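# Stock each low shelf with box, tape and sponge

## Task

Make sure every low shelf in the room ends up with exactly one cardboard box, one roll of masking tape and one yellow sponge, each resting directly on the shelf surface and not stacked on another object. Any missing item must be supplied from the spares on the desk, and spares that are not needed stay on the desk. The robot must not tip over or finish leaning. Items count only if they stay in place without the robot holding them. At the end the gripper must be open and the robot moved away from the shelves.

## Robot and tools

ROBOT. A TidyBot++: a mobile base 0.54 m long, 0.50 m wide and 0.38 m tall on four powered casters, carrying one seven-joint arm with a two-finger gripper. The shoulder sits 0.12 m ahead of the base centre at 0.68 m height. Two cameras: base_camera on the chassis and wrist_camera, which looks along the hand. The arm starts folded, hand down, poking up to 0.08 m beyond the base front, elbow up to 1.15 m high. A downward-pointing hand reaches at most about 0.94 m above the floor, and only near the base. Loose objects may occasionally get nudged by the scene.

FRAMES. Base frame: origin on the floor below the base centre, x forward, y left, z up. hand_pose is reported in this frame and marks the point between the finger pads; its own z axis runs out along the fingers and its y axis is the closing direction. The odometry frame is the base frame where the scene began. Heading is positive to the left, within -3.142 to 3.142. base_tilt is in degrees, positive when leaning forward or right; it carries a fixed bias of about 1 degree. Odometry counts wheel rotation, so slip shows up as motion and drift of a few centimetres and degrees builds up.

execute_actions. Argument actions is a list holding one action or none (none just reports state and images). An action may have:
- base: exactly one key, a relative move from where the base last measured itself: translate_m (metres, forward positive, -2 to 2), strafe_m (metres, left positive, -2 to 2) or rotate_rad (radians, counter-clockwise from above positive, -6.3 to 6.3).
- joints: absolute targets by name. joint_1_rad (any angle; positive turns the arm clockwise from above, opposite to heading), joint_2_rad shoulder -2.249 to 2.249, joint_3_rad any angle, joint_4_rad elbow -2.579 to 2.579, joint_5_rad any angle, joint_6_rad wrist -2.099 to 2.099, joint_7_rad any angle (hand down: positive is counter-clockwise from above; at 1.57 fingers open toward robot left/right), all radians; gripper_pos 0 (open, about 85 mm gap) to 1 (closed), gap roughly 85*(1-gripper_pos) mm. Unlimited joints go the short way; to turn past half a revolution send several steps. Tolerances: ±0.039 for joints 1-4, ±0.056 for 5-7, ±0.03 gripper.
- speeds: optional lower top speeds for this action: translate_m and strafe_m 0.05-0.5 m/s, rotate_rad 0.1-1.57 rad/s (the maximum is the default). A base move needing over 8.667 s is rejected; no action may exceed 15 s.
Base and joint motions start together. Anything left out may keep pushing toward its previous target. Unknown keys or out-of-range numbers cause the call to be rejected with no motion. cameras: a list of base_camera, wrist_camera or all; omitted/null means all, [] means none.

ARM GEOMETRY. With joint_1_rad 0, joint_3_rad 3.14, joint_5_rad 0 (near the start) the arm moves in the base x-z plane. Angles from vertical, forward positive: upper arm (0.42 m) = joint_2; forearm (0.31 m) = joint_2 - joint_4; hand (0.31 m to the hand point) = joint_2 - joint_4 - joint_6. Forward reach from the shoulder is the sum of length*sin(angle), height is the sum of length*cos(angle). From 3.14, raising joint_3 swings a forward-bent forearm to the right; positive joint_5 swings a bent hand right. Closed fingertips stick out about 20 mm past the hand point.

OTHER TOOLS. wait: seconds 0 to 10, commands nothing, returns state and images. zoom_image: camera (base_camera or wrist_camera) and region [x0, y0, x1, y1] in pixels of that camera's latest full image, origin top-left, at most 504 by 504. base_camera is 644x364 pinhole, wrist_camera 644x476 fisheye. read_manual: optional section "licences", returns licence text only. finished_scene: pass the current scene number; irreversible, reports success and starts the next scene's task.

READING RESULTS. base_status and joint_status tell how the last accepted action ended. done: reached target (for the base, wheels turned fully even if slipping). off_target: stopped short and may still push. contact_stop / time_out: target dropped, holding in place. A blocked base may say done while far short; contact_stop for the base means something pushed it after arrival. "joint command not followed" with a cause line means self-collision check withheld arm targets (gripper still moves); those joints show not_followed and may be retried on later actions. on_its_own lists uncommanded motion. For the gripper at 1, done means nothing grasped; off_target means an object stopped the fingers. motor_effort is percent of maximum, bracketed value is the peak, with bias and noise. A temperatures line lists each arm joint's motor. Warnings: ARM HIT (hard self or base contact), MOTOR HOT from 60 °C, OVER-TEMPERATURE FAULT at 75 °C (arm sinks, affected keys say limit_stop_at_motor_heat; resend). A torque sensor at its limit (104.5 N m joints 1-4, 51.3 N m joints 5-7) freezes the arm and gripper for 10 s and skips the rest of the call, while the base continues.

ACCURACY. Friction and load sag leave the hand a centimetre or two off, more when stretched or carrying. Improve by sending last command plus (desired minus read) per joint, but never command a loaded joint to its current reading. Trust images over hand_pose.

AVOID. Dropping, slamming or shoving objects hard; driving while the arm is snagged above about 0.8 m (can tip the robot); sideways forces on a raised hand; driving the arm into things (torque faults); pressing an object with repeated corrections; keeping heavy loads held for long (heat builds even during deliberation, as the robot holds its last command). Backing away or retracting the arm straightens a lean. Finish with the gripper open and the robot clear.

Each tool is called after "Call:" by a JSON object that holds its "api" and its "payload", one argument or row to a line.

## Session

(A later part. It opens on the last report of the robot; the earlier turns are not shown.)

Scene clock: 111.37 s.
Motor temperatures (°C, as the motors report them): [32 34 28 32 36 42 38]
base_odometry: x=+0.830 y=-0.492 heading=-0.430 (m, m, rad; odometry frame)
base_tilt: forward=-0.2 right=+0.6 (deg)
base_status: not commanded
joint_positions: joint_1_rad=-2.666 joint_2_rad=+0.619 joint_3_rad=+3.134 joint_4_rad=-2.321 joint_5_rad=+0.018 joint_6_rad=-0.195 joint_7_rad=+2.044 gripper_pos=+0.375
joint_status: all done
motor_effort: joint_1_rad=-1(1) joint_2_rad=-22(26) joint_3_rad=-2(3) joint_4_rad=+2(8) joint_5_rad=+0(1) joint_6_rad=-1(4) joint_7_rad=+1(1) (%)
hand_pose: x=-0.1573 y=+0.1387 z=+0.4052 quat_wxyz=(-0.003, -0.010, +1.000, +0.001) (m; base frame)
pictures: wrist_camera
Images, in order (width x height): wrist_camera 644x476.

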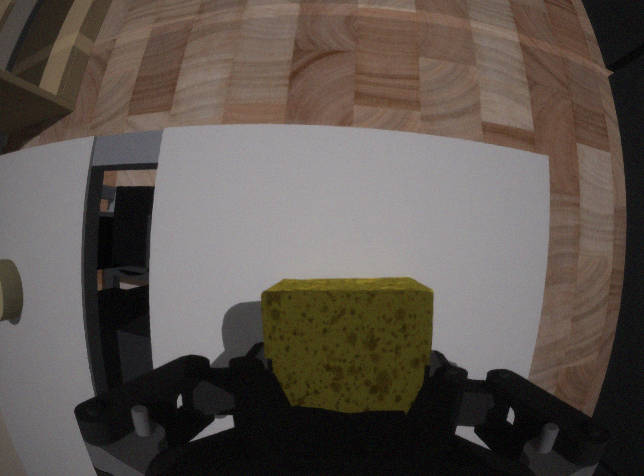

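Call:
{"api": "execute_actions", "payload": {
  "actions": [
    {"joints":{"joint_2_rad":0.62,"gripper_pos":0.0}}
  ],
  "cameras": []
}}

Call:
{"api": "execute_actions", "payload": {
  "actions": [
    {"joints":{"joint_2_rad":0.0,"joint_4_rad":-1.36,"joint_6_rad":-1.75},"base":{"strafe_m":-0.25},"speeds":{"strafe_m":0.2}}
  ]
}}

Call:
{"api": "execute_actions", "payload": {
  "actions": [
    {"joints":{"joint_1_rad":0.37,"joint_7_rad":1.57}}
  ],
  "cameras": []
}}

Call:
{"api": "execute_actions", "payload": {
  "actions": [
    {"joints":{"joint_2_rad":0.5,"joint_4_rad":-0.61,"joint_6_rad":-2.04}}
  ],
  "cameras": ["wrist_camera"]
}}

Scene clock: 117.13 s.
Motor temperatures (°C, as the motors report them): [32 34 28 32 36 42 38]
base_odometry: x=+0.830 y=-0.492 heading=-0.430 (m, m, rad; odometry frame)
base_tilt: forward=-0.2 right=+0.6 (deg)
base_status: not commanded
joint_positions: joint_1_rad=-2.668 joint_2_rad=+0.618 joint_3_rad=+3.137 joint_4_rad=-2.321 joint_5_rad=+0.018 joint_6_rad=-0.195 joint_7_rad=+2.044 gripper_pos=+0.000
joint_status: all done
motor_effort: joint_1_rad=+0(0) joint_2_rad=-25(25) joint_3_rad=-1(1) joint_4_rad=+4(5) joint_5_rad=+1(1) joint_6_rad=+0(1) joint_7_rad=+1(1) (%)
hand_pose: x=-0.1575 y=+0.1390 z=+0.4054 quat_wxyz=(-0.003, -0.011, +1.000, +0.002) (m; base frame)
pictures: none
No camera images: the call's "cameras" was empty. Leave "cameras" out to get every camera's image.

Scene clock: 119.47 s.
Motor temperatures (°C, as the motors report them): [32 34 28 32 36 42 38]
base_odometry: x=+0.726 y=-0.719 heading=-0.430 (m, m, rad; odometry frame)
base_tilt: forward=-0.2 right=+0.6 (deg)
base_status: done
joint_positions: joint_1_rad=-2.671 joint_2_rad=+0.002 joint_3_rad=+3.137 joint_4_rad=-1.384 joint_5_rad=+0.017 joint_6_rad=-1.725 joint_7_rad=+2.044 gripper_pos=+0.000
joint_status: all done
motor_effort: joint_1_rad=+0(2) joint_2_rad=-16(27) joint_3_rad=-1(2) joint_4_rad=+18(19) joint_5_rad=+1(1) joint_6_rad=+0(1) joint_7_rad=+0(1) (%)
hand_pose: x=-0.1644 y=+0.1470 z=+0.8493 quat_wxyz=(-0.010, -0.002, +1.000, +0.015) (m; base frame)
pictures: base_camera, wrist_camera
Images, in order (width x height): base_camera 644x364, wrist_camera 644x476.

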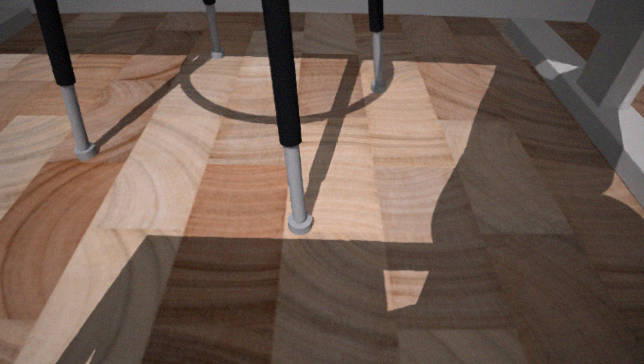

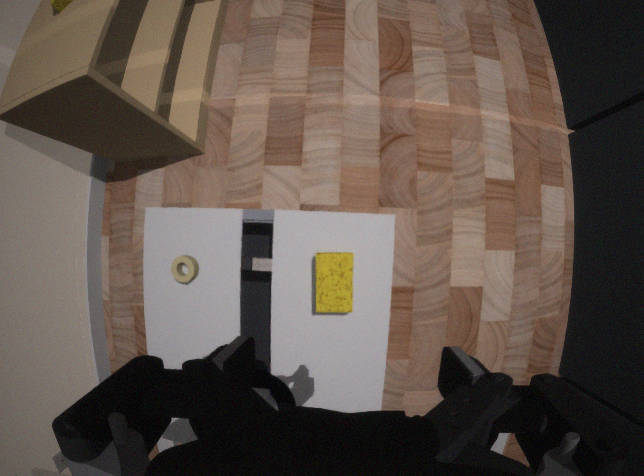

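Scene clock: 123.33 s.
Motor temperatures (°C, as the motors report them): [32 34 28 32 36 42 38]
base_odometry: x=+0.726 y=-0.719 heading=-0.430 (m, m, rad; odometry frame)
base_tilt: forward=-0.2 right=+0.6 (deg)
base_status: not commanded
joint_positions: joint_1_rad=+0.355 joint_2_rad=+0.002 joint_3_rad=+3.137 joint_4_rad=-1.384 joint_5_rad=+0.017 joint_6_rad=-1.725 joint_7_rad=+1.607 gripper_pos=+0.000
joint_status: all done
motor_effort: joint_1_rad=+0(1) joint_2_rad=-16(18) joint_3_rad=+0(1) joint_4_rad=+18(18) joint_5_rad=+1(1) joint_6_rad=+0(0) joint_7_rad=+0(1) (%)
hand_pose: x=+0.4175 y=-0.1133 z=+0.8493 quat_wxyz=(+0.011, +0.987, -0.158, +0.013) (m; base frame)
pictures: none
No camera images: the call's "cameras" was empty. Leave "cameras" out to get every camera's image.

Scene clock: 125.33 s.
Motor temperatures (°C, as the motors report them): [32 34 28 32 36 42 38]
base_odometry: x=+0.726 y=-0.719 heading=-0.430 (m, m, rad; odometry frame)
base_tilt: forward=-0.2 right=+0.6 (deg)
base_status: not commanded
joint_positions: joint_1_rad=+0.355 joint_2_rad=+0.494 joint_3_rad=+3.137 joint_4_rad=-0.638 joint_5_rad=+0.017 joint_6_rad=-2.009 joint_7_rad=+1.607 gripper_pos=+0.000
joint_status: all done
motor_effort: joint_1_rad=+0(0) joint_2_rad=-32(32) joint_3_rad=-1(0) joint_4_rad=+17(18) joint_5_rad=+1(1) joint_6_rad=+0(1) joint_7_rad=+1(1) (%)
hand_pose: x=+0.5724 y=-0.1701 z=+0.8745 quat_wxyz=(+0.007, +0.987, -0.160, -0.001) (m; base frame)
pictures: wrist_camera
Images, in order (width x height): wrist_camera 644x476.

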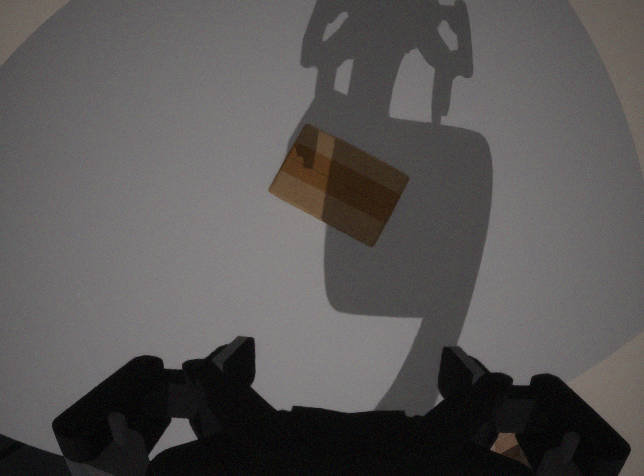

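Call:
{"api": "execute_actions", "payload": {
  "actions": [
    {"joints":{"joint_1_rad":0.425,"joint_7_rad":2.74,"joint_2_rad":0.515,"joint_4_rad":-0.74,"joint_6_rad":-1.88},"base":{"translate_m":0.09},"speeds":{"translate_m":0.1}}
  ],
  "cameras": ["wrist_camera"]
}}

Scene clock: 131.10 s.
Motor temperatures (°C, as the motors report them): [32 35 28 32 36 42 38]
base_odometry: x=+0.808 y=-0.757 heading=-0.430 (m, m, rad; odometry frame)
base_tilt: forward=-0.2 right=+0.6 (deg)
base_status: done
joint_positions: joint_1_rad=+0.406 joint_2_rad=+0.512 joint_3_rad=+3.137 joint_4_rad=-0.714 joint_5_rad=+0.017 joint_6_rad=-1.906 joint_7_rad=+2.724 gripper_pos=+0.000
joint_status: all done
motor_effort: joint_1_rad=+0(1) joint_2_rad=-33(35) joint_3_rad=+0(1) joint_4_rad=+17(19) joint_5_rad=+1(1) joint_6_rad=+0(0) joint_7_rad=+0(0) (%)
hand_pose: x=+0.5822 y=-0.2016 z=+0.8436 quat_wxyz=(+0.009, +0.931, +0.364, -0.001) (m; base frame)
pictures: wrist_camera
Images, in order (width x height): wrist_camera 644x476.

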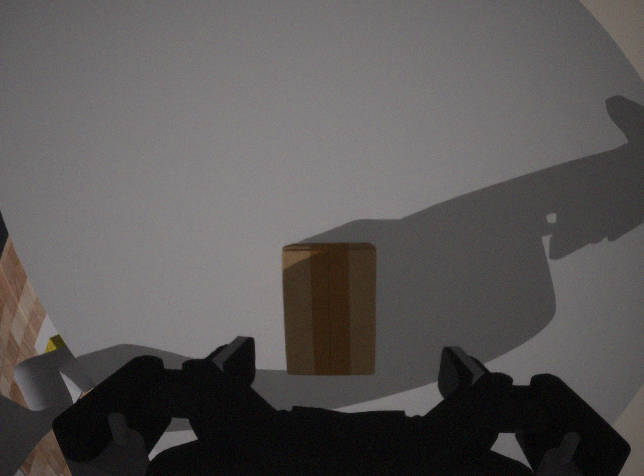

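Call:
{"api": "execute_actions", "payload": {
  "actions": [
    {"joints":{"joint_2_rad":0.447,"joint_4_rad":-1.078,"joint_6_rad":-1.60}}
  ],
  "cameras": ["wrist_camera"]
}}

Call:
{"api": "execute_actions", "payload": {
  "actions": [
    {"joints":{"gripper_pos":1}}
  ],
  "cameras": ["wrist_camera"]
}}

Scene clock: 136.50 s.
Motor temperatures (°C, as the motors report them): [32 35 28 32 36 42 38]
base_odometry: x=+0.808 y=-0.757 heading=-0.430 (m, m, rad; odometry frame)
base_tilt: forward=-0.1 right=+0.6 (deg)
base_status: not commanded
joint_positions: joint_1_rad=+0.406 joint_2_rad=+0.461 joint_3_rad=+3.137 joint_4_rad=-1.053 joint_5_rad=+0.017 joint_6_rad=-1.629 joint_7_rad=+2.724 gripper_pos=+0.000
joint_status: all done
motor_effort: joint_1_rad=+0(0) joint_2_rad=-33(34) joint_3_rad=+0(1) joint_4_rad=+18(18) joint_5_rad=+1(1) joint_6_rad=+0(0) joint_7_rad=+1(1) (%)
hand_pose: x=+0.5778 y=-0.1997 z=+0.7652 quat_wxyz=(+0.005, +0.930, +0.366, -0.006) (m; base frame)
pictures: wrist_camera
Images, in order (width x height): wrist_camera 644x476.

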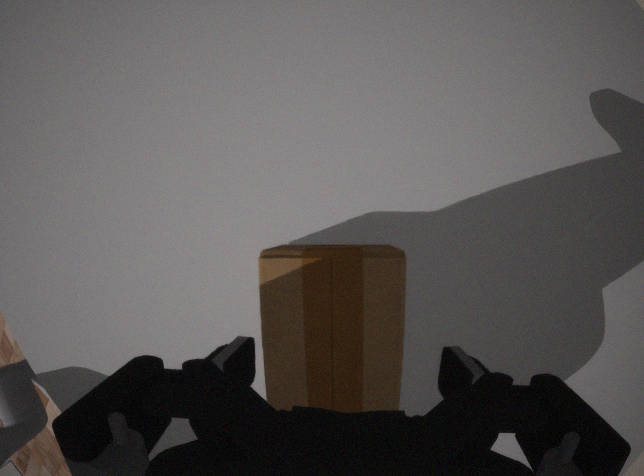

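Scene clock: 137.60 s.
Motor temperatures (°C, as the motors report them): [32 35 28 32 36 42 38]
base_odometry: x=+0.808 y=-0.757 heading=-0.430 (m, m, rad; odometry frame)
base_tilt: forward=-0.2 right=+0.6 (deg)
base_status: not commanded
joint_positions: joint_1_rad=+0.407 joint_2_rad=+0.451 joint_3_rad=+3.137 joint_4_rad=-1.057 joint_5_rad=+0.017 joint_6_rad=-1.629 joint_7_rad=+2.724 gripper_pos=+0.366
joint_status: gripper_pos off_target (ended at +0.366, target +1.000)
motor_effort: joint_1_rad=+0(0) joint_2_rad=-33(34) joint_3_rad=+0(1) joint_4_rad=+18(19) joint_5_rad=+1(1) joint_6_rad=+0(1) joint_7_rad=+1(0) (%)
hand_pose: x=+0.5761 y=-0.1992 z=+0.7689 quat_wxyz=(+0.007, +0.931, +0.366, -0.004) (m; base frame)
pictures: wrist_camera
Images, in order (width x height): wrist_camera 644x476.

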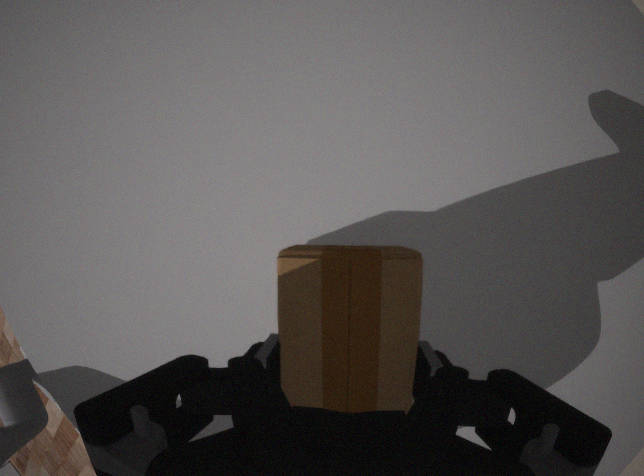

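Call:
{"api": "execute_actions", "payload": {
  "actions": [
    {"joints":{"joint_2_rad":0.0,"joint_4_rad":-1.36,"joint_6_rad":-1.75}}
  ],
  "cameras": []
}}

Call:
{"api": "execute_actions", "payload": {
  "actions": [
    {"base":{"strafe_m":0.4},"joints":{"joint_1_rad":0,"joint_7_rad":1.57}}
  ],
  "cameras": []
}}

Call:
{"api": "execute_actions", "payload": {
  "actions": [
    {"base":{"translate_m":-0.4}}
  ],
  "cameras": []
}}

Call:
{"api": "execute_actions", "payload": {
  "actions": [
    {"base":{"translate_m":-1.8},"joints":{"joint_2_rad":-0.36,"joint_4_rad":-2.2,"joint_6_rad":-1.3}}
  ],
  "cameras": ["wrist_camera"]
}}

Call:
{"api": "execute_actions", "payload": {
  "actions": [
    {"base":{"strafe_m":0.8}}
  ]
}}

Scene clock: 143.90 s.
Motor temperatures (°C, as the motors report them): [32 35 28 32 36 42 38]
base_odometry: x=+0.808 y=-0.757 heading=-0.430 (m, m, rad; odometry frame)
base_tilt: forward=-0.2 right=+0.6 (deg)
base_status: not commanded
joint_positions: joint_1_rad=+0.407 joint_2_rad=+0.000 joint_3_rad=+3.137 joint_4_rad=-1.334 joint_5_rad=+0.017 joint_6_rad=-1.723 joint_7_rad=+2.724 gripper_pos=+0.366
joint_status: all done
motor_effort: joint_1_rad=+0(0) joint_2_rad=-17(35) joint_3_rad=+0(1) joint_4_rad=+19(19) joint_5_rad=+1(1) joint_6_rad=+1(2) joint_7_rad=+1(1) (%)
hand_pose: x=+0.4228 y=-0.1335 z=+0.8661 quat_wxyz=(+0.036, +0.930, +0.365, +0.024) (m; base frame)
pictures: none
No camera images: the call's "cameras" was empty. Leave "cameras" out to get every camera's image.

Scene clock: 146.03 s.
Motor temperatures (°C, as the motors report them): [32 35 28 32 36 42 38]
base_odometry: x=+0.975 y=-0.393 heading=-0.430 (m, m, rad; odometry frame)
base_tilt: forward=-0.2 right=+0.6 (deg)
base_status: done
joint_positions: joint_1_rad=+0.009 joint_2_rad=+0.000 joint_3_rad=+3.136 joint_4_rad=-1.334 joint_5_rad=+0.015 joint_6_rad=-1.723 joint_7_rad=+1.601 gripper_pos=+0.366
joint_status: all done
motor_effort: joint_1_rad=+1(2) joint_2_rad=-17(19) joint_3_rad=+1(3) joint_4_rad=+19(19) joint_5_rad=+1(2) joint_6_rad=+1(1) joint_7_rad=+0(0) (%)
hand_pose: x=+0.4507 y=-0.0047 z=+0.8659 quat_wxyz=(+0.008, +0.999, +0.011, +0.042) (m; base frame)
pictures: none
No camera images: the call's "cameras" was empty. Leave "cameras" out to get every camera's image.

Scene clock: 148.17 s.
Motor temperatures (°C, as the motors report them): [32 35 28 32 36 42 38]
base_odometry: x=+0.612 y=-0.226 heading=-0.431 (m, m, rad; odometry frame)
base_tilt: forward=-0.2 right=+0.6 (deg)
base_status: done
joint_positions: joint_1_rad=+0.009 joint_2_rad=-0.004 joint_3_rad=+3.136 joint_4_rad=-1.337 joint_5_rad=+0.015 joint_6_rad=-1.725 joint_7_rad=+1.601 gripper_pos=+0.366
joint_status: not commanded
motor_effort: joint_1_rad=+0(1) joint_2_rad=-17(21) joint_3_rad=-1(0) joint_4_rad=+19(20) joint_5_rad=+1(1) joint_6_rad=+1(2) joint_7_rad=+0(1) (%)
hand_pose: x=+0.4489 y=-0.0047 z=+0.8663 quat_wxyz=(+0.008, +0.999, +0.011, +0.041) (m; base frame)
pictures: none
No camera images: the call's "cameras" was empty. Leave "cameras" out to get every camera's image.

Scene clock: 153.03 s.
Motor temperatures (°C, as the motors report them): [32 35 28 32 36 42 38]
base_odometry: x=-1.024 y=+0.526 heading=-0.431 (m, m, rad; odometry frame)
base_tilt: forward=-0.2 right=+0.6 (deg)
base_status: done
joint_positions: joint_1_rad=+0.009 joint_2_rad=-0.355 joint_3_rad=+3.136 joint_4_rad=-2.179 joint_5_rad=+0.015 joint_6_rad=-1.330 joint_7_rad=+1.601 gripper_pos=+0.366
joint_status: all done
motor_effort: joint_1_rad=+0(1) joint_2_rad=-4(19) joint_3_rad=+0(1) joint_4_rad=+18(19) joint_5_rad=+1(1) joint_6_rad=+0(1) joint_7_rad=+1(1) (%)
hand_pose: x=+0.2730 y=-0.0039 z=+0.6862 quat_wxyz=(+0.008, +1.000, +0.015, -0.007) (m; base frame)
pictures: wrist_camera
Images, in order (width x height): wrist_camera 644x476.

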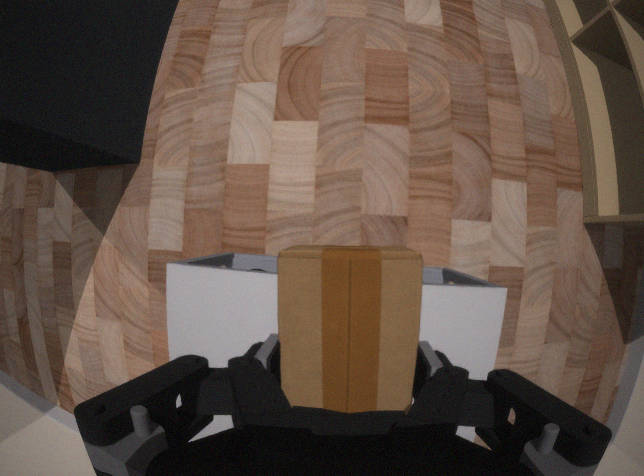

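Scene clock: 155.97 s.
Motor temperatures (°C, as the motors report them): [32 35 28 32 36 42 38]
base_odometry: x=-0.690 y=+1.253 heading=-0.431 (m, m, rad; odometry frame)
base_tilt: forward=-0.2 right=+0.6 (deg)
base_status: done
joint_positions: joint_1_rad=+0.009 joint_2_rad=-0.355 joint_3_rad=+3.136 joint_4_rad=-2.179 joint_5_rad=+0.015 joint_6_rad=-1.329 joint_7_rad=+1.601 gripper_pos=+0.366
joint_status: not commanded
motor_effort: joint_1_rad=+0(0) joint_2_rad=-3(5) joint_3_rad=+0(1) joint_4_rad=+18(18) joint_5_rad=+1(2) joint_6_rad=+0(0) joint_7_rad=+0(1) (%)
hand_pose: x=+0.2732 y=-0.0040 z=+0.6862 quat_wxyz=(+0.008, +1.000, +0.015, -0.006) (m; base frame)
pictures: base_camera, wrist_camera
Images, in order (width x height): base_camera 644x364, wrist_camera 644x476.

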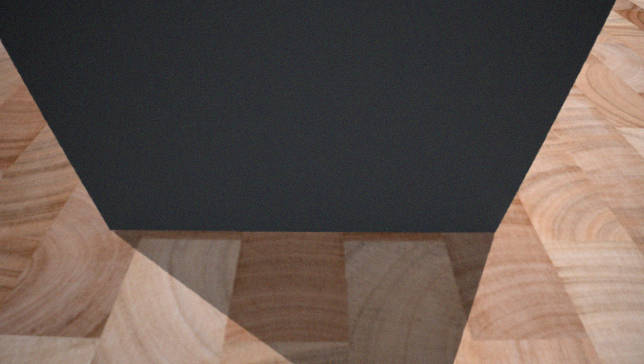

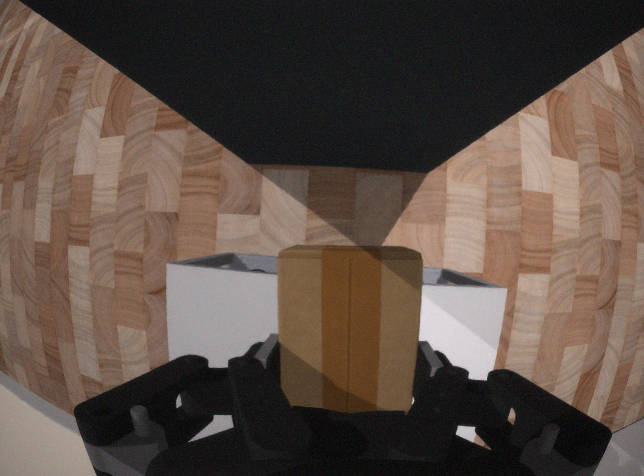

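Call:
{"api": "execute_actions", "payload": {
  "actions": [
    {"base":{"strafe_m":1.6}}
  ],
  "cameras": []
}}

Call:
{"api": "execute_actions", "payload": {
  "actions": [
    {"base":{"translate_m":0.95},"joints":{"joint_1_rad":-1.585,"joint_2_rad":0.0,"joint_4_rad":-1.4,"joint_6_rad":-1.0}}
  ]
}}

Scene clock: 165.37 s.
Motor temperatures (°C, as the motors report them): [32 35 28 32 36 42 38]
base_odometry: x=-0.023 y=+2.707 heading=-0.430 (m, m, rad; odometry frame)
base_tilt: forward=-0.2 right=+0.6 (deg)
base_status: done
joint_positions: joint_1_rad=+0.009 joint_2_rad=-0.355 joint_3_rad=+3.136 joint_4_rad=-2.179 joint_5_rad=+0.015 joint_6_rad=-1.329 joint_7_rad=+1.601 gripper_pos=+0.366
joint_status: not commanded
motor_effort: joint_1_rad=+0(0) joint_2_rad=-3(4) joint_3_rad=-1(1) joint_4_rad=+18(18) joint_5_rad=+1(2) joint_6_rad=+0(0) joint_7_rad=+1(1) (%)
hand_pose: x=+0.2732 y=-0.0040 z=+0.6862 quat_wxyz=(+0.008, +1.000, +0.015, -0.006) (m; base frame)
pictures: none
No camera images: the call's "cameras" was empty. Leave "cameras" out to get every camera's image.

Scene clock: 168.73 s.
Motor temperatures (°C, as the motors report them): [32 35 28 32 36 42 38]
base_odometry: x=+0.841 y=+2.311 heading=-0.431 (m, m, rad; odometry frame)
base_tilt: forward=-0.2 right=+0.6 (deg)
base_status: done
joint_positions: joint_1_rad=-1.569 joint_2_rad=-0.008 joint_3_rad=+3.137 joint_4_rad=-1.432 joint_5_rad=+0.015 joint_6_rad=-1.033 joint_7_rad=+1.601 gripper_pos=+0.366
joint_status: all done
motor_effort: joint_1_rad=+0(1) joint_2_rad=-20(21) joint_3_rad=+0(2) joint_4_rad=+23(22) joint_5_rad=+1(2) joint_6_rad=+6(6) joint_7_rad=+0(0) (%)
hand_pose: x=+0.1203 y=+0.5044 z=+0.9073 quat_wxyz=(-0.229, +0.654, +0.678, +0.246) (m; base frame)
pictures: base_camera, wrist_camera
Images, in order (width x height): base_camera 644x364, wrist_camera 644x476.

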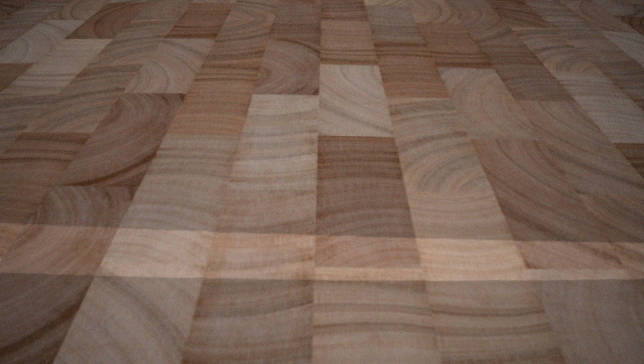

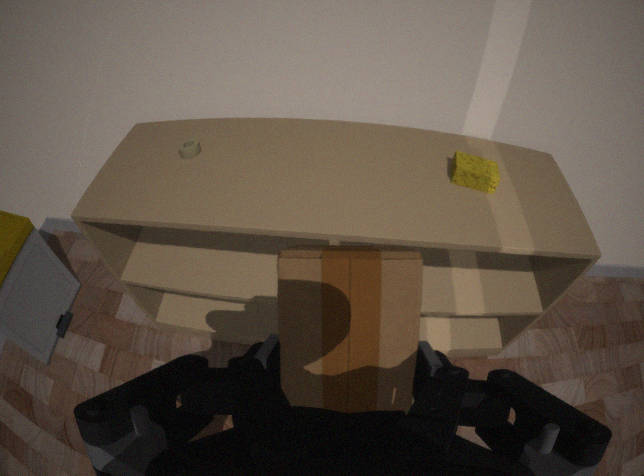

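Call:
{"api": "execute_actions", "payload": {
  "actions": [
    {"base":{"strafe_m":0.42},"joints":{"joint_2_rad":0.2,"joint_4_rad":-1.1,"joint_6_rad":-1.8}}
  ],
  "cameras": []
}}

Call:
{"api": "execute_actions", "payload": {
  "actions": [
    {"joints":{"joint_2_rad":0.65,"joint_4_rad":-0.945,"joint_6_rad":-1.49}}
  ],
  "cameras": ["wrist_camera"]
}}

Call:
{"api": "execute_actions", "payload": {
  "actions": [
    {"joints":{"joint_2_rad":0.71,"joint_6_rad":-1.435}}
  ],
  "cameras": ["wrist_camera"]
}}

Scene clock: 175.03 s.
Motor temperatures (°C, as the motors report them): [32 35 28 32 36 42 38]
base_odometry: x=+1.016 y=+2.692 heading=-0.431 (m, m, rad; odometry frame)
base_tilt: forward=-0.2 right=+0.6 (deg)
base_status: done
joint_positions: joint_1_rad=-1.569 joint_2_rad=+0.207 joint_3_rad=+3.137 joint_4_rad=-1.128 joint_5_rad=+0.015 joint_6_rad=-1.775 joint_7_rad=+1.601 gripper_pos=+0.366
joint_status: all done
motor_effort: joint_1_rad=+0(1) joint_2_rad=-25(28) joint_3_rad=+0(1) joint_4_rad=+19(24) joint_5_rad=+2(1) joint_6_rad=+0(7) joint_7_rad=+1(0) (%)
hand_pose: x=+0.1213 y=+0.4019 z=+0.8561 quat_wxyz=(-0.006, +0.697, +0.717, +0.016) (m; base frame)
pictures: none
No camera images: the call's "cameras" was empty. Leave "cameras" out to get every camera's image.

Scene clock: 176.97 s.
Motor temperatures (°C, as the motors report them): [32 35 28 32 36 42 38]
base_odometry: x=+1.016 y=+2.692 heading=-0.431 (m, m, rad; odometry frame)
base_tilt: forward=-0.2 right=+0.6 (deg)
base_status: not commanded
joint_positions: joint_1_rad=-1.569 joint_2_rad=+0.659 joint_3_rad=+3.137 joint_4_rad=-0.975 joint_5_rad=+0.015 joint_6_rad=-1.517 joint_7_rad=+1.601 gripper_pos=+0.366
joint_status: all done
motor_effort: joint_1_rad=+0(0) joint_2_rad=-40(44) joint_3_rad=-1(1) joint_4_rad=+19(20) joint_5_rad=+1(1) joint_6_rad=-1(1) joint_7_rad=+1(1) (%)
hand_pose: x=+0.1212 y=+0.5682 z=+0.6830 quat_wxyz=(+0.008, +0.695, +0.719, +0.001) (m; base frame)
pictures: wrist_camera
Images, in order (width x height): wrist_camera 644x476.

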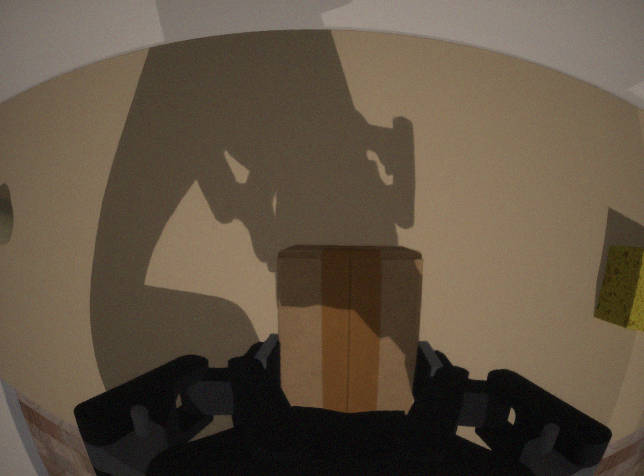

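Scene clock: 178.07 s.
Motor temperatures (°C, as the motors report them): [32 35 28 32 36 42 38]
base_odometry: x=+1.016 y=+2.692 heading=-0.431 (m, m, rad; odometry frame)
base_tilt: forward=-0.2 right=+0.6 (deg)
base_status: not commanded
joint_positions: joint_1_rad=-1.569 joint_2_rad=+0.707 joint_3_rad=+3.137 joint_4_rad=-0.967 joint_5_rad=+0.015 joint_6_rad=-1.461 joint_7_rad=+1.601 gripper_pos=+0.366
joint_status: all done
motor_effort: joint_1_rad=+0(1) joint_2_rad=-40(42) joint_3_rad=-1(1) joint_4_rad=+18(19) joint_5_rad=+1(1) joint_6_rad=+0(4) joint_7_rad=+1(0) (%)
hand_pose: x=+0.1212 y=+0.5880 z=+0.6583 quat_wxyz=(+0.002, +0.695, +0.719, +0.007) (m; base frame)
pictures: wrist_camera
Images, in order (width x height): wrist_camera 644x476.

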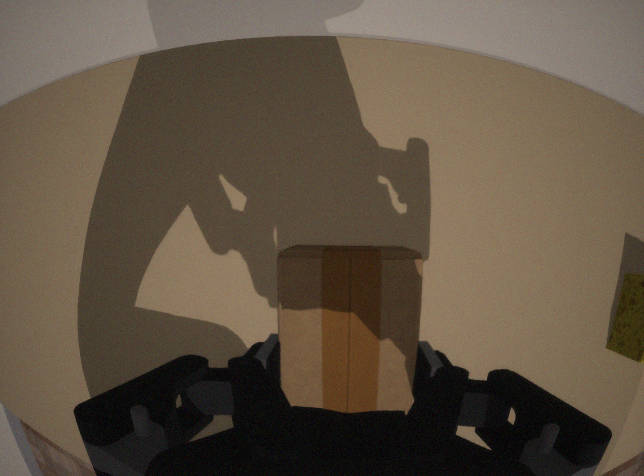

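Call:
{"api": "execute_actions", "payload": {
  "actions": [
    {"joints":{"gripper_pos":0.0}}
  ],
  "cameras": []
}}

Call:
{"api": "execute_actions", "payload": {
  "actions": [
    {"joints":{"joint_2_rad":0.0,"joint_4_rad":-1.4,"joint_6_rad":-1.75}}
  ],
  "cameras": ["wrist_camera"]
}}

Call:
{"api": "execute_actions", "payload": {
  "actions": [
    {"base":{"strafe_m":-0.9},"joints":{"joint_1_rad":-2.68,"joint_7_rad":2.08}}
  ],
  "cameras": ["wrist_camera"]
}}

Call:
{"api": "execute_actions", "payload": {
  "actions": [
    {"base":{"translate_m":0.7},"joints":{"joint_2_rad":0.45,"joint_4_rad":-2.30,"joint_6_rad":-0.385}}
  ]
}}

Scene clock: 186.27 s.
Motor temperatures (°C, as the motors report them): [32 35 28 32 36 42 38]
base_odometry: x=+1.016 y=+2.692 heading=-0.431 (m, m, rad; odometry frame)
base_tilt: forward=-0.2 right=+0.6 (deg)
base_status: not commanded
joint_positions: joint_1_rad=-1.569 joint_2_rad=+0.707 joint_3_rad=+3.137 joint_4_rad=-0.967 joint_5_rad=+0.015 joint_6_rad=-1.461 joint_7_rad=+1.601 gripper_pos=+0.000
joint_status: all done
motor_effort: joint_1_rad=+0(0) joint_2_rad=-40(41) joint_3_rad=-1(1) joint_4_rad=+18(19) joint_5_rad=+1(1) joint_6_rad=+0(0) joint_7_rad=+1(0) (%)
hand_pose: x=+0.1212 y=+0.5880 z=+0.6583 quat_wxyz=(+0.002, +0.695, +0.719, +0.007) (m; base frame)
pictures: none
No camera images: the call's "cameras" was empty. Leave "cameras" out to get every camera's image.

Scene clock: 188.23 s.
Motor temperatures (°C, as the motors report them): [32 35 28 32 36 42 38]
base_odometry: x=+1.016 y=+2.692 heading=-0.431 (m, m, rad; odometry frame)
base_tilt: forward=-0.2 right=+0.6 (deg)
base_status: not commanded
joint_positions: joint_1_rad=-1.569 joint_2_rad=+0.002 joint_3_rad=+3.137 joint_4_rad=-1.372 joint_5_rad=+0.015 joint_6_rad=-1.723 joint_7_rad=+1.601 gripper_pos=+0.000
joint_status: all done
motor_effort: joint_1_rad=+0(0) joint_2_rad=-17(43) joint_3_rad=-1(0) joint_4_rad=+18(19) joint_5_rad=+1(1) joint_6_rad=+0(1) joint_7_rad=+0(1) (%)
hand_pose: x=+0.1214 y=+0.3231 z=+0.8532 quat_wxyz=(-0.010, +0.696, +0.717, +0.022) (m; base frame)
pictures: wrist_camera
Images, in order (width x height): wrist_camera 644x476.

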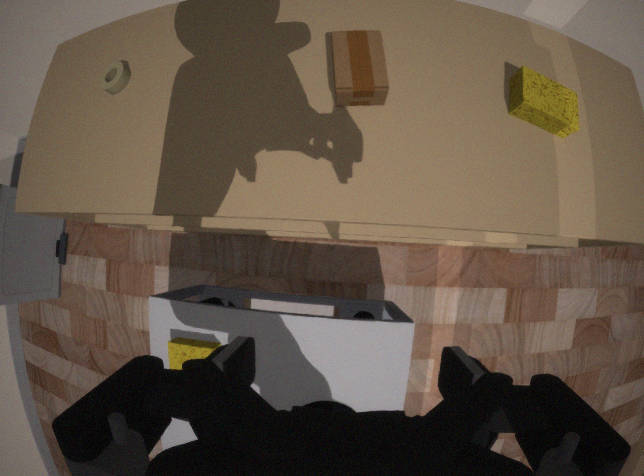

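Scene clock: 191.53 s.
Motor temperatures (°C, as the motors report them): [32 35 28 32 36 42 38]
base_odometry: x=+0.641 y=+1.874 heading=-0.430 (m, m, rad; odometry frame)
base_tilt: forward=-0.2 right=+0.6 (deg)
base_status: done
joint_positions: joint_1_rad=-2.669 joint_2_rad=+0.005 joint_3_rad=+3.137 joint_4_rad=-1.373 joint_5_rad=+0.015 joint_6_rad=-1.723 joint_7_rad=+2.044 gripper_pos=+0.000
joint_status: all done
motor_effort: joint_1_rad=+0(3) joint_2_rad=-16(21) joint_3_rad=+0(1) joint_4_rad=+18(19) joint_5_rad=+1(2) joint_6_rad=+1(1) joint_7_rad=+0(1) (%)
hand_pose: x=-0.1680 y=+0.1487 z=+0.8515 quat_wxyz=(-0.014, -0.001, +1.000, +0.016) (m; base frame)
pictures: wrist_camera
Images, in order (width x height): wrist_camera 644x476.

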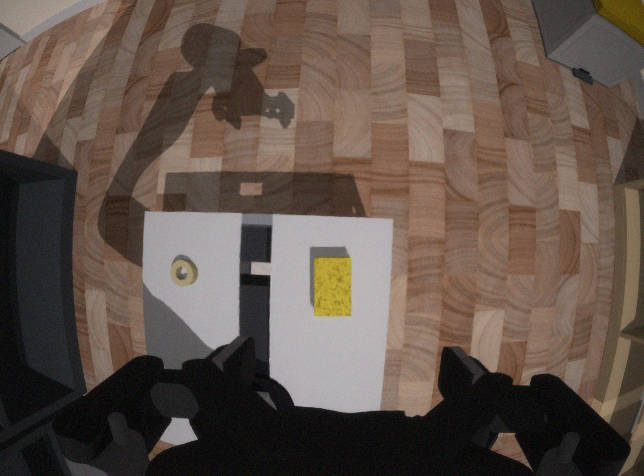

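Scene clock: 194.27 s.
Motor temperatures (°C, as the motors report them): [32 35 28 32 36 42 38]
base_odometry: x=+1.278 y=+1.582 heading=-0.430 (m, m, rad; odometry frame)
base_tilt: forward=-0.2 right=+0.6 (deg)
base_status: done
joint_positions: joint_1_rad=-2.669 joint_2_rad=+0.438 joint_3_rad=+3.137 joint_4_rad=-2.281 joint_5_rad=+0.015 joint_6_rad=-0.416 joint_7_rad=+2.044 gripper_pos=+0.000
joint_status: all done
motor_effort: joint_1_rad=+0(1) joint_2_rad=-23(25) joint_3_rad=-2(0) joint_4_rad=+7(18) joint_5_rad=+1(2) joint_6_rad=+0(1) joint_7_rad=+1(0) (%)
hand_pose: x=-0.1575 y=+0.1400 z=+0.4651 quat_wxyz=(-0.003, -0.009, +1.000, +0.004) (m; base frame)
pictures: base_camera, wrist_camera
Images, in order (width x height): base_camera 644x364, wrist_camera 644x476.

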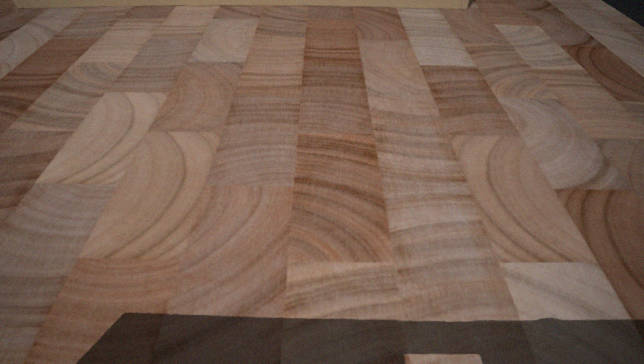

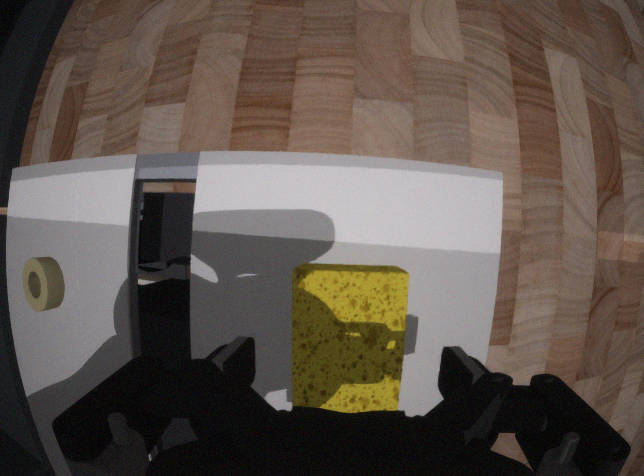

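Call:
{"api": "execute_actions", "payload": {
  "actions": [
    {"base":{"translate_m":0.72},"joints":{"joint_2_rad":0.63,"joint_4_rad":-2.34,"joint_6_rad":-0.17}}
  ]
}}

Call:
{"api": "execute_actions", "payload": {
  "actions": [
    {"joints":{"gripper_pos":1}}
  ],
  "cameras": []
}}

Call:
{"api": "execute_actions", "payload": {
  "actions": [
    {"joints":{"joint_2_rad":0.0,"joint_4_rad":-1.36,"joint_6_rad":-1.75}}
  ],
  "cameras": []
}}

Call:
{"api": "execute_actions", "payload": {
  "actions": [
    {"joints":{"joint_1_rad":-0.25,"joint_7_rad":1.3}}
  ],
  "cameras": ["wrist_camera"]
}}

Scene clock: 202.10 s.
Motor temperatures (°C, as the motors report them): [32 35 28 32 36 42 38]
base_odometry: x=+1.932 y=+1.282 heading=-0.430 (m, m, rad; odometry frame)
base_tilt: forward=-0.2 right=+0.6 (deg)
base_status: done
joint_positions: joint_1_rad=-2.669 joint_2_rad=+0.631 joint_3_rad=+3.137 joint_4_rad=-2.319 joint_5_rad=+0.015 joint_6_rad=-0.196 joint_7_rad=+2.044 gripper_pos=+0.000
joint_status: all done
motor_effort: joint_1_rad=+0(1) joint_2_rad=-25(27) joint_3_rad=+0(1) joint_4_rad=+4(8) joint_5_rad=+1(1) joint_6_rad=+0(1) joint_7_rad=+1(0) (%)
hand_pose: x=-0.1554 y=+0.1375 z=+0.4018 quat_wxyz=(+0.002, -0.009, +1.000, -0.001) (m; base frame)
pictures: base_camera, wrist_camera
Images, in order (width x height): base_camera 644x364, wrist_camera 644x476.

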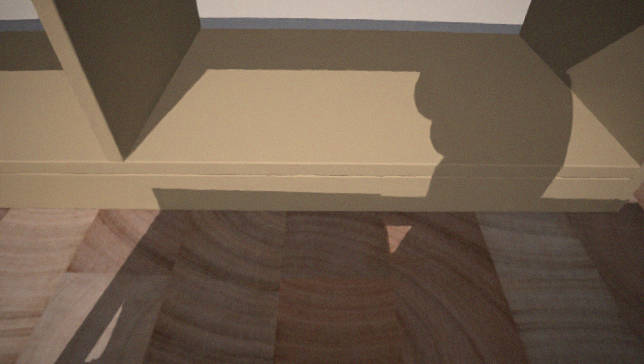

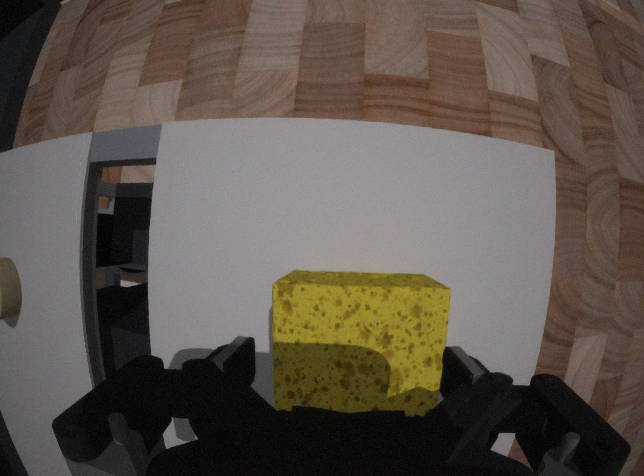

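Scene clock: 203.20 s.
Motor temperatures (°C, as the motors report them): [32 35 28 32 36 42 38]
base_odometry: x=+1.932 y=+1.282 heading=-0.430 (m, m, rad; odometry frame)
base_tilt: forward=-0.2 right=+0.6 (deg)
base_status: not commanded
joint_positions: joint_1_rad=-2.669 joint_2_rad=+0.625 joint_3_rad=+3.137 joint_4_rad=-2.323 joint_5_rad=+0.015 joint_6_rad=-0.196 joint_7_rad=+2.044 gripper_pos=+0.376
joint_status: gripper_pos off_target (ended at +0.376, target +1.000)
motor_effort: joint_1_rad=+0(0) joint_2_rad=-25(25) joint_3_rad=-1(1) joint_4_rad=+3(7) joint_5_rad=+1(1) joint_6_rad=+0(6) joint_7_rad=+1(1) (%)
hand_pose: x=-0.1542 y=+0.1369 z=+0.4032 quat_wxyz=(+0.001, -0.010, +1.000, -0.001) (m; base frame)
pictures: none
No camera images: the call's "cameras" was empty. Leave "cameras" out to get every camera's image.

Scene clock: 205.53 s.
Motor temperatures (°C, as the motors report them): [32 35 28 32 36 42 38]
base_odometry: x=+1.932 y=+1.282 heading=-0.430 (m, m, rad; odometry frame)
base_tilt: forward=-0.2 right=+0.6 (deg)
base_status: not commanded
joint_positions: joint_1_rad=-2.669 joint_2_rad=+0.001 joint_3_rad=+3.137 joint_4_rad=-1.384 joint_5_rad=+0.015 joint_6_rad=-1.725 joint_7_rad=+2.044 gripper_pos=+0.376
joint_status: all done
motor_effort: joint_1_rad=+0(0) joint_2_rad=-17(28) joint_3_rad=-1(0) joint_4_rad=+18(18) joint_5_rad=+1(1) joint_6_rad=+0(0) joint_7_rad=+0(1) (%)
hand_pose: x=-0.1642 y=+0.1467 z=+0.8495 quat_wxyz=(-0.010, -0.001, +1.000, +0.014) (m; base frame)
pictures: none
No camera images: the call's "cameras" was empty. Leave "cameras" out to get every camera's image.

Scene clock: 208.97 s.
Motor temperatures (°C, as the motors report them): [32 35 28 32 36 42 38]
base_odometry: x=+1.932 y=+1.282 heading=-0.430 (m, m, rad; odometry frame)
base_tilt: forward=-0.2 right=+0.6 (deg)
base_status: not commanded
joint_positions: joint_1_rad=-0.265 joint_2_rad=+0.001 joint_3_rad=+3.137 joint_4_rad=-1.384 joint_5_rad=+0.015 joint_6_rad=-1.725 joint_7_rad=+1.337 gripper_pos=+0.376
joint_status: all done
motor_effort: joint_1_rad=+0(1) joint_2_rad=-17(18) joint_3_rad=+0(1) joint_4_rad=+18(18) joint_5_rad=+2(1) joint_6_rad=+0(0) joint_7_rad=+1(1) (%)
hand_pose: x=+0.4272 y=+0.0819 z=+0.8495 quat_wxyz=(+0.003, +1.000, +0.017, +0.017) (m; base frame)
pictures: wrist_camera
Images, in order (width x height): wrist_camera 644x476.

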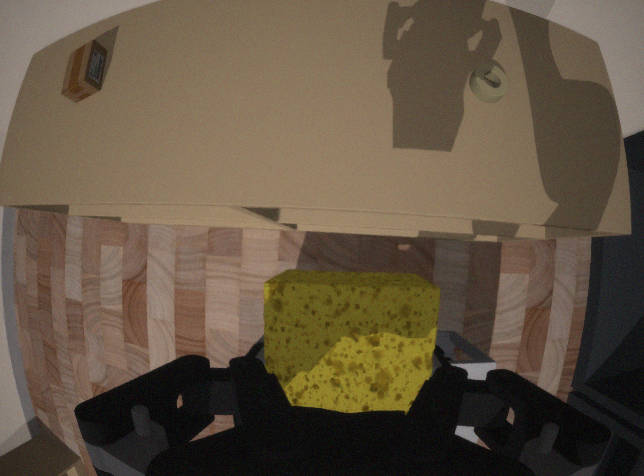

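Call:
{"api": "execute_actions", "payload": {
  "actions": [
    {"joints":{"joint_2_rad":0.45,"joint_4_rad":-0.945,"joint_6_rad":-1.75}}
  ],
  "cameras": []
}}

Call:
{"api": "execute_actions", "payload": {
  "actions": [
    {"joints":{"joint_2_rad":0.71,"joint_6_rad":-1.435}}
  ],
  "cameras": []
}}

Call:
{"api": "execute_actions", "payload": {
  "actions": [
    {"joints":{"joint_2_rad":0.765,"joint_6_rad":-1.385}}
  ],
  "cameras": ["wrist_camera"]
}}

Call:
{"api": "execute_actions", "payload": {
  "actions": [
    {"joints":{"gripper_pos":0.0}}
  ],
  "cameras": []
}}

Call:
{"api": "execute_actions", "payload": {
  "actions": [
    {"joints":{"joint_2_rad":0.0,"joint_4_rad":-1.4,"joint_6_rad":-1.75}}
  ],
  "cameras": ["wrist_camera"]
}}

Call:
{"api": "execute_actions", "payload": {
  "actions": [
    {"base":{"translate_m":-2.0},"joints":{"joint_1_rad":2.68,"joint_7_rad":1.64}}
  ],
  "cameras": []
}}

Call:
{"api": "execute_actions", "payload": {
  "actions": [
    {"base":{"translate_m":-0.37},"joints":{"joint_2_rad":0.45,"joint_4_rad":-2.30,"joint_6_rad":-0.385}}
  ],
  "cameras": ["wrist_camera"]
}}

Scene clock: 218.07 s.
Motor temperatures (°C, as the motors report them): [32 35 28 32 36 42 38]
base_odometry: x=+1.932 y=+1.282 heading=-0.430 (m, m, rad; odometry frame)
base_tilt: forward=-0.2 right=+0.6 (deg)
base_status: not commanded
joint_positions: joint_1_rad=-0.265 joint_2_rad=+0.454 joint_3_rad=+3.137 joint_4_rad=-0.975 joint_5_rad=+0.015 joint_6_rad=-1.725 joint_7_rad=+1.337 gripper_pos=+0.376
joint_status: all done
motor_effort: joint_1_rad=+0(0) joint_2_rad=-33(35) joint_3_rad=-1(0) joint_4_rad=+18(19) joint_5_rad=+1(1) joint_6_rad=+0(0) joint_7_rad=+1(1) (%)
hand_pose: x=+0.5940 y=+0.1276 z=+0.7932 quat_wxyz=(+0.008, +1.000, +0.017, -0.004) (m; base frame)
pictures: none
No camera images: the call's "cameras" was empty. Leave "cameras" out to get every camera's image.

Scene clock: 219.73 s.
Motor temperatures (°C, as the motors report them): [32 35 28 32 36 42 38]
base_odometry: x=+1.932 y=+1.282 heading=-0.430 (m, m, rad; odometry frame)
base_tilt: forward=-0.1 right=+0.6 (deg)
base_status: not commanded
joint_positions: joint_1_rad=-0.265 joint_2_rad=+0.715 joint_3_rad=+3.137 joint_4_rad=-0.968 joint_5_rad=+0.015 joint_6_rad=-1.460 joint_7_rad=+1.337 gripper_pos=+0.376
joint_status: all done
motor_effort: joint_1_rad=+0(0) joint_2_rad=-40(46) joint_3_rad=+0(0) joint_4_rad=+18(19) joint_5_rad=+1(1) joint_6_rad=+0(0) joint_7_rad=+1(0) (%)
hand_pose: x=+0.6862 y=+0.1529 z=+0.6530 quat_wxyz=(+0.006, +1.000, +0.018, +0.000) (m; base frame)
pictures: none
No camera images: the call's "cameras" was empty. Leave "cameras" out to get every camera's image.

Scene clock: 220.77 s.
Motor temperatures (°C, as the motors report them): [32 35 28 32 36 42 38]
base_odometry: x=+1.932 y=+1.282 heading=-0.430 (m, m, rad; odometry frame)
base_tilt: forward=-0.2 right=+0.6 (deg)
base_status: not commanded
joint_positions: joint_1_rad=-0.265 joint_2_rad=+0.755 joint_3_rad=+3.137 joint_4_rad=-0.964 joint_5_rad=+0.015 joint_6_rad=-1.413 joint_7_rad=+1.337 gripper_pos=+0.376
joint_status: all done
motor_effort: joint_1_rad=+0(1) joint_2_rad=-40(44) joint_3_rad=-1(0) joint_4_rad=+17(19) joint_5_rad=+1(2) joint_6_rad=+1(4) joint_7_rad=+1(0) (%)
hand_pose: x=+0.7008 y=+0.1567 z=+0.6310 quat_wxyz=(+0.004, +1.000, +0.018, +0.007) (m; base frame)
pictures: wrist_camera
Images, in order (width x height): wrist_camera 644x476.

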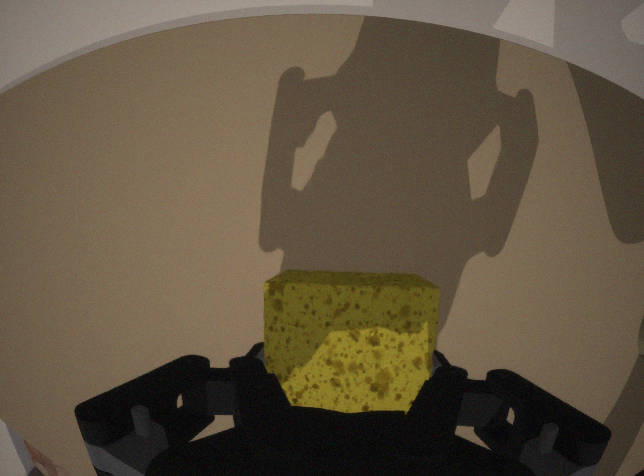

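Scene clock: 221.87 s.
Motor temperatures (°C, as the motors report them): [32 35 28 32 36 42 38]
base_odometry: x=+1.932 y=+1.282 heading=-0.430 (m, m, rad; odometry frame)
base_tilt: forward=-0.1 right=+0.6 (deg)
base_status: not commanded
joint_positions: joint_1_rad=-0.265 joint_2_rad=+0.756 joint_3_rad=+3.137 joint_4_rad=-0.963 joint_5_rad=+0.015 joint_6_rad=-1.413 joint_7_rad=+1.337 gripper_pos=+0.000
joint_status: all done
motor_effort: joint_1_rad=+0(0) joint_2_rad=-41(42) joint_3_rad=-1(1) joint_4_rad=+18(18) joint_5_rad=+1(1) joint_6_rad=+0(0) joint_7_rad=+0(0) (%)
hand_pose: x=+0.7008 y=+0.1567 z=+0.6301 quat_wxyz=(+0.004, +1.000, +0.018, +0.006) (m; base frame)
pictures: none
No camera images: the call's "cameras" was empty. Leave "cameras" out to get every camera's image.

Scene clock: 223.90 s.
Motor temperatures (°C, as the motors report them): [32 35 28 32 36 42 38]
base_odometry: x=+1.932 y=+1.282 heading=-0.430 (m, m, rad; odometry frame)
base_tilt: forward=-0.2 right=+0.6 (deg)
base_status: not commanded
joint_positions: joint_1_rad=-0.265 joint_2_rad=+0.002 joint_3_rad=+3.137 joint_4_rad=-1.372 joint_5_rad=+0.015 joint_6_rad=-1.723 joint_7_rad=+1.337 gripper_pos=+0.000
joint_status: all done
motor_effort: joint_1_rad=+0(0) joint_2_rad=-17(45) joint_3_rad=-1(0) joint_4_rad=+18(20) joint_5_rad=+1(2) joint_6_rad=+0(1) joint_7_rad=+0(1) (%)
hand_pose: x=+0.4314 y=+0.0829 z=+0.8531 quat_wxyz=(+0.002, +1.000, +0.016, +0.024) (m; base frame)
pictures: wrist_camera
Images, in order (width x height): wrist_camera 644x476.

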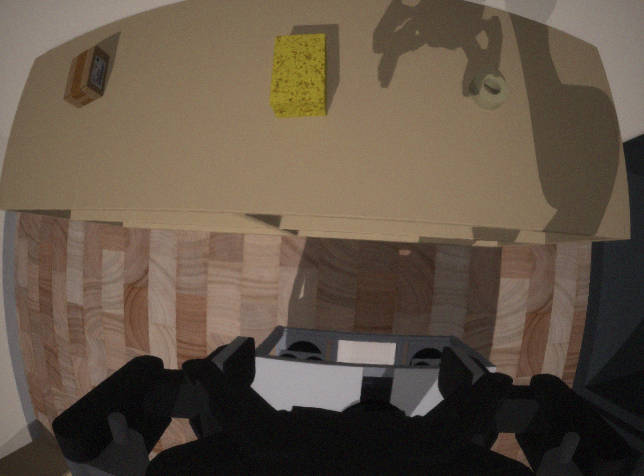

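Scene clock: 229.27 s.
Motor temperatures (°C, as the motors report them): [32 35 28 32 36 42 38]
base_odometry: x=+0.115 y=+2.117 heading=-0.431 (m, m, rad; odometry frame)
base_tilt: forward=-0.2 right=+0.6 (deg)
base_status: done
joint_positions: joint_1_rad=+2.665 joint_2_rad=+0.007 joint_3_rad=+3.137 joint_4_rad=-1.374 joint_5_rad=+0.015 joint_6_rad=-1.723 joint_7_rad=+1.602 gripper_pos=+0.000
joint_status: all done
motor_effort: joint_1_rad=+0(1) joint_2_rad=-17(20) joint_3_rad=+0(1) joint_4_rad=+18(19) joint_5_rad=+1(2) joint_6_rad=+0(1) joint_7_rad=+0(1) (%)
hand_pose: x=-0.1691 y=-0.1467 z=+0.8509 quat_wxyz=(+0.020, +0.252, -0.967, -0.003) (m; base frame)
pictures: none
No camera images: the call's "cameras" was empty. Leave "cameras" out to get every camera's image.

Scene clock: 231.50 s.
Motor temperatures (°C, as the motors report them): [32 35 28 32 36 42 38]
base_odometry: x=-0.222 y=+2.271 heading=-0.431 (m, m, rad; odometry frame)
base_tilt: forward=-0.2 right=+0.6 (deg)
base_status: done
joint_positions: joint_1_rad=+2.668 joint_2_rad=+0.440 joint_3_rad=+3.137 joint_4_rad=-2.275 joint_5_rad=+0.015 joint_6_rad=-0.413 joint_7_rad=+1.602 gripper_pos=+0.000
joint_status: all done
motor_effort: joint_1_rad=+0(1) joint_2_rad=-23(28) joint_3_rad=-1(1) joint_4_rad=+8(18) joint_5_rad=+1(1) joint_6_rad=+1(1) joint_7_rad=+1(1) (%)
hand_pose: x=-0.1595 y=-0.1442 z=+0.4652 quat_wxyz=(+0.007, +0.259, -0.966, +0.000) (m; base frame)
pictures: wrist_camera
Images, in order (width x height): wrist_camera 644x476.

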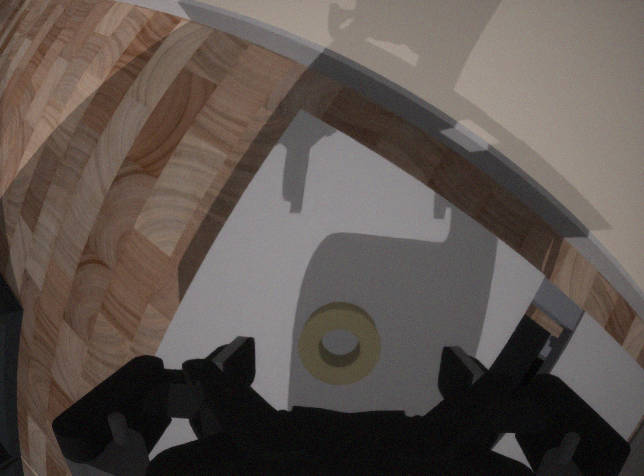

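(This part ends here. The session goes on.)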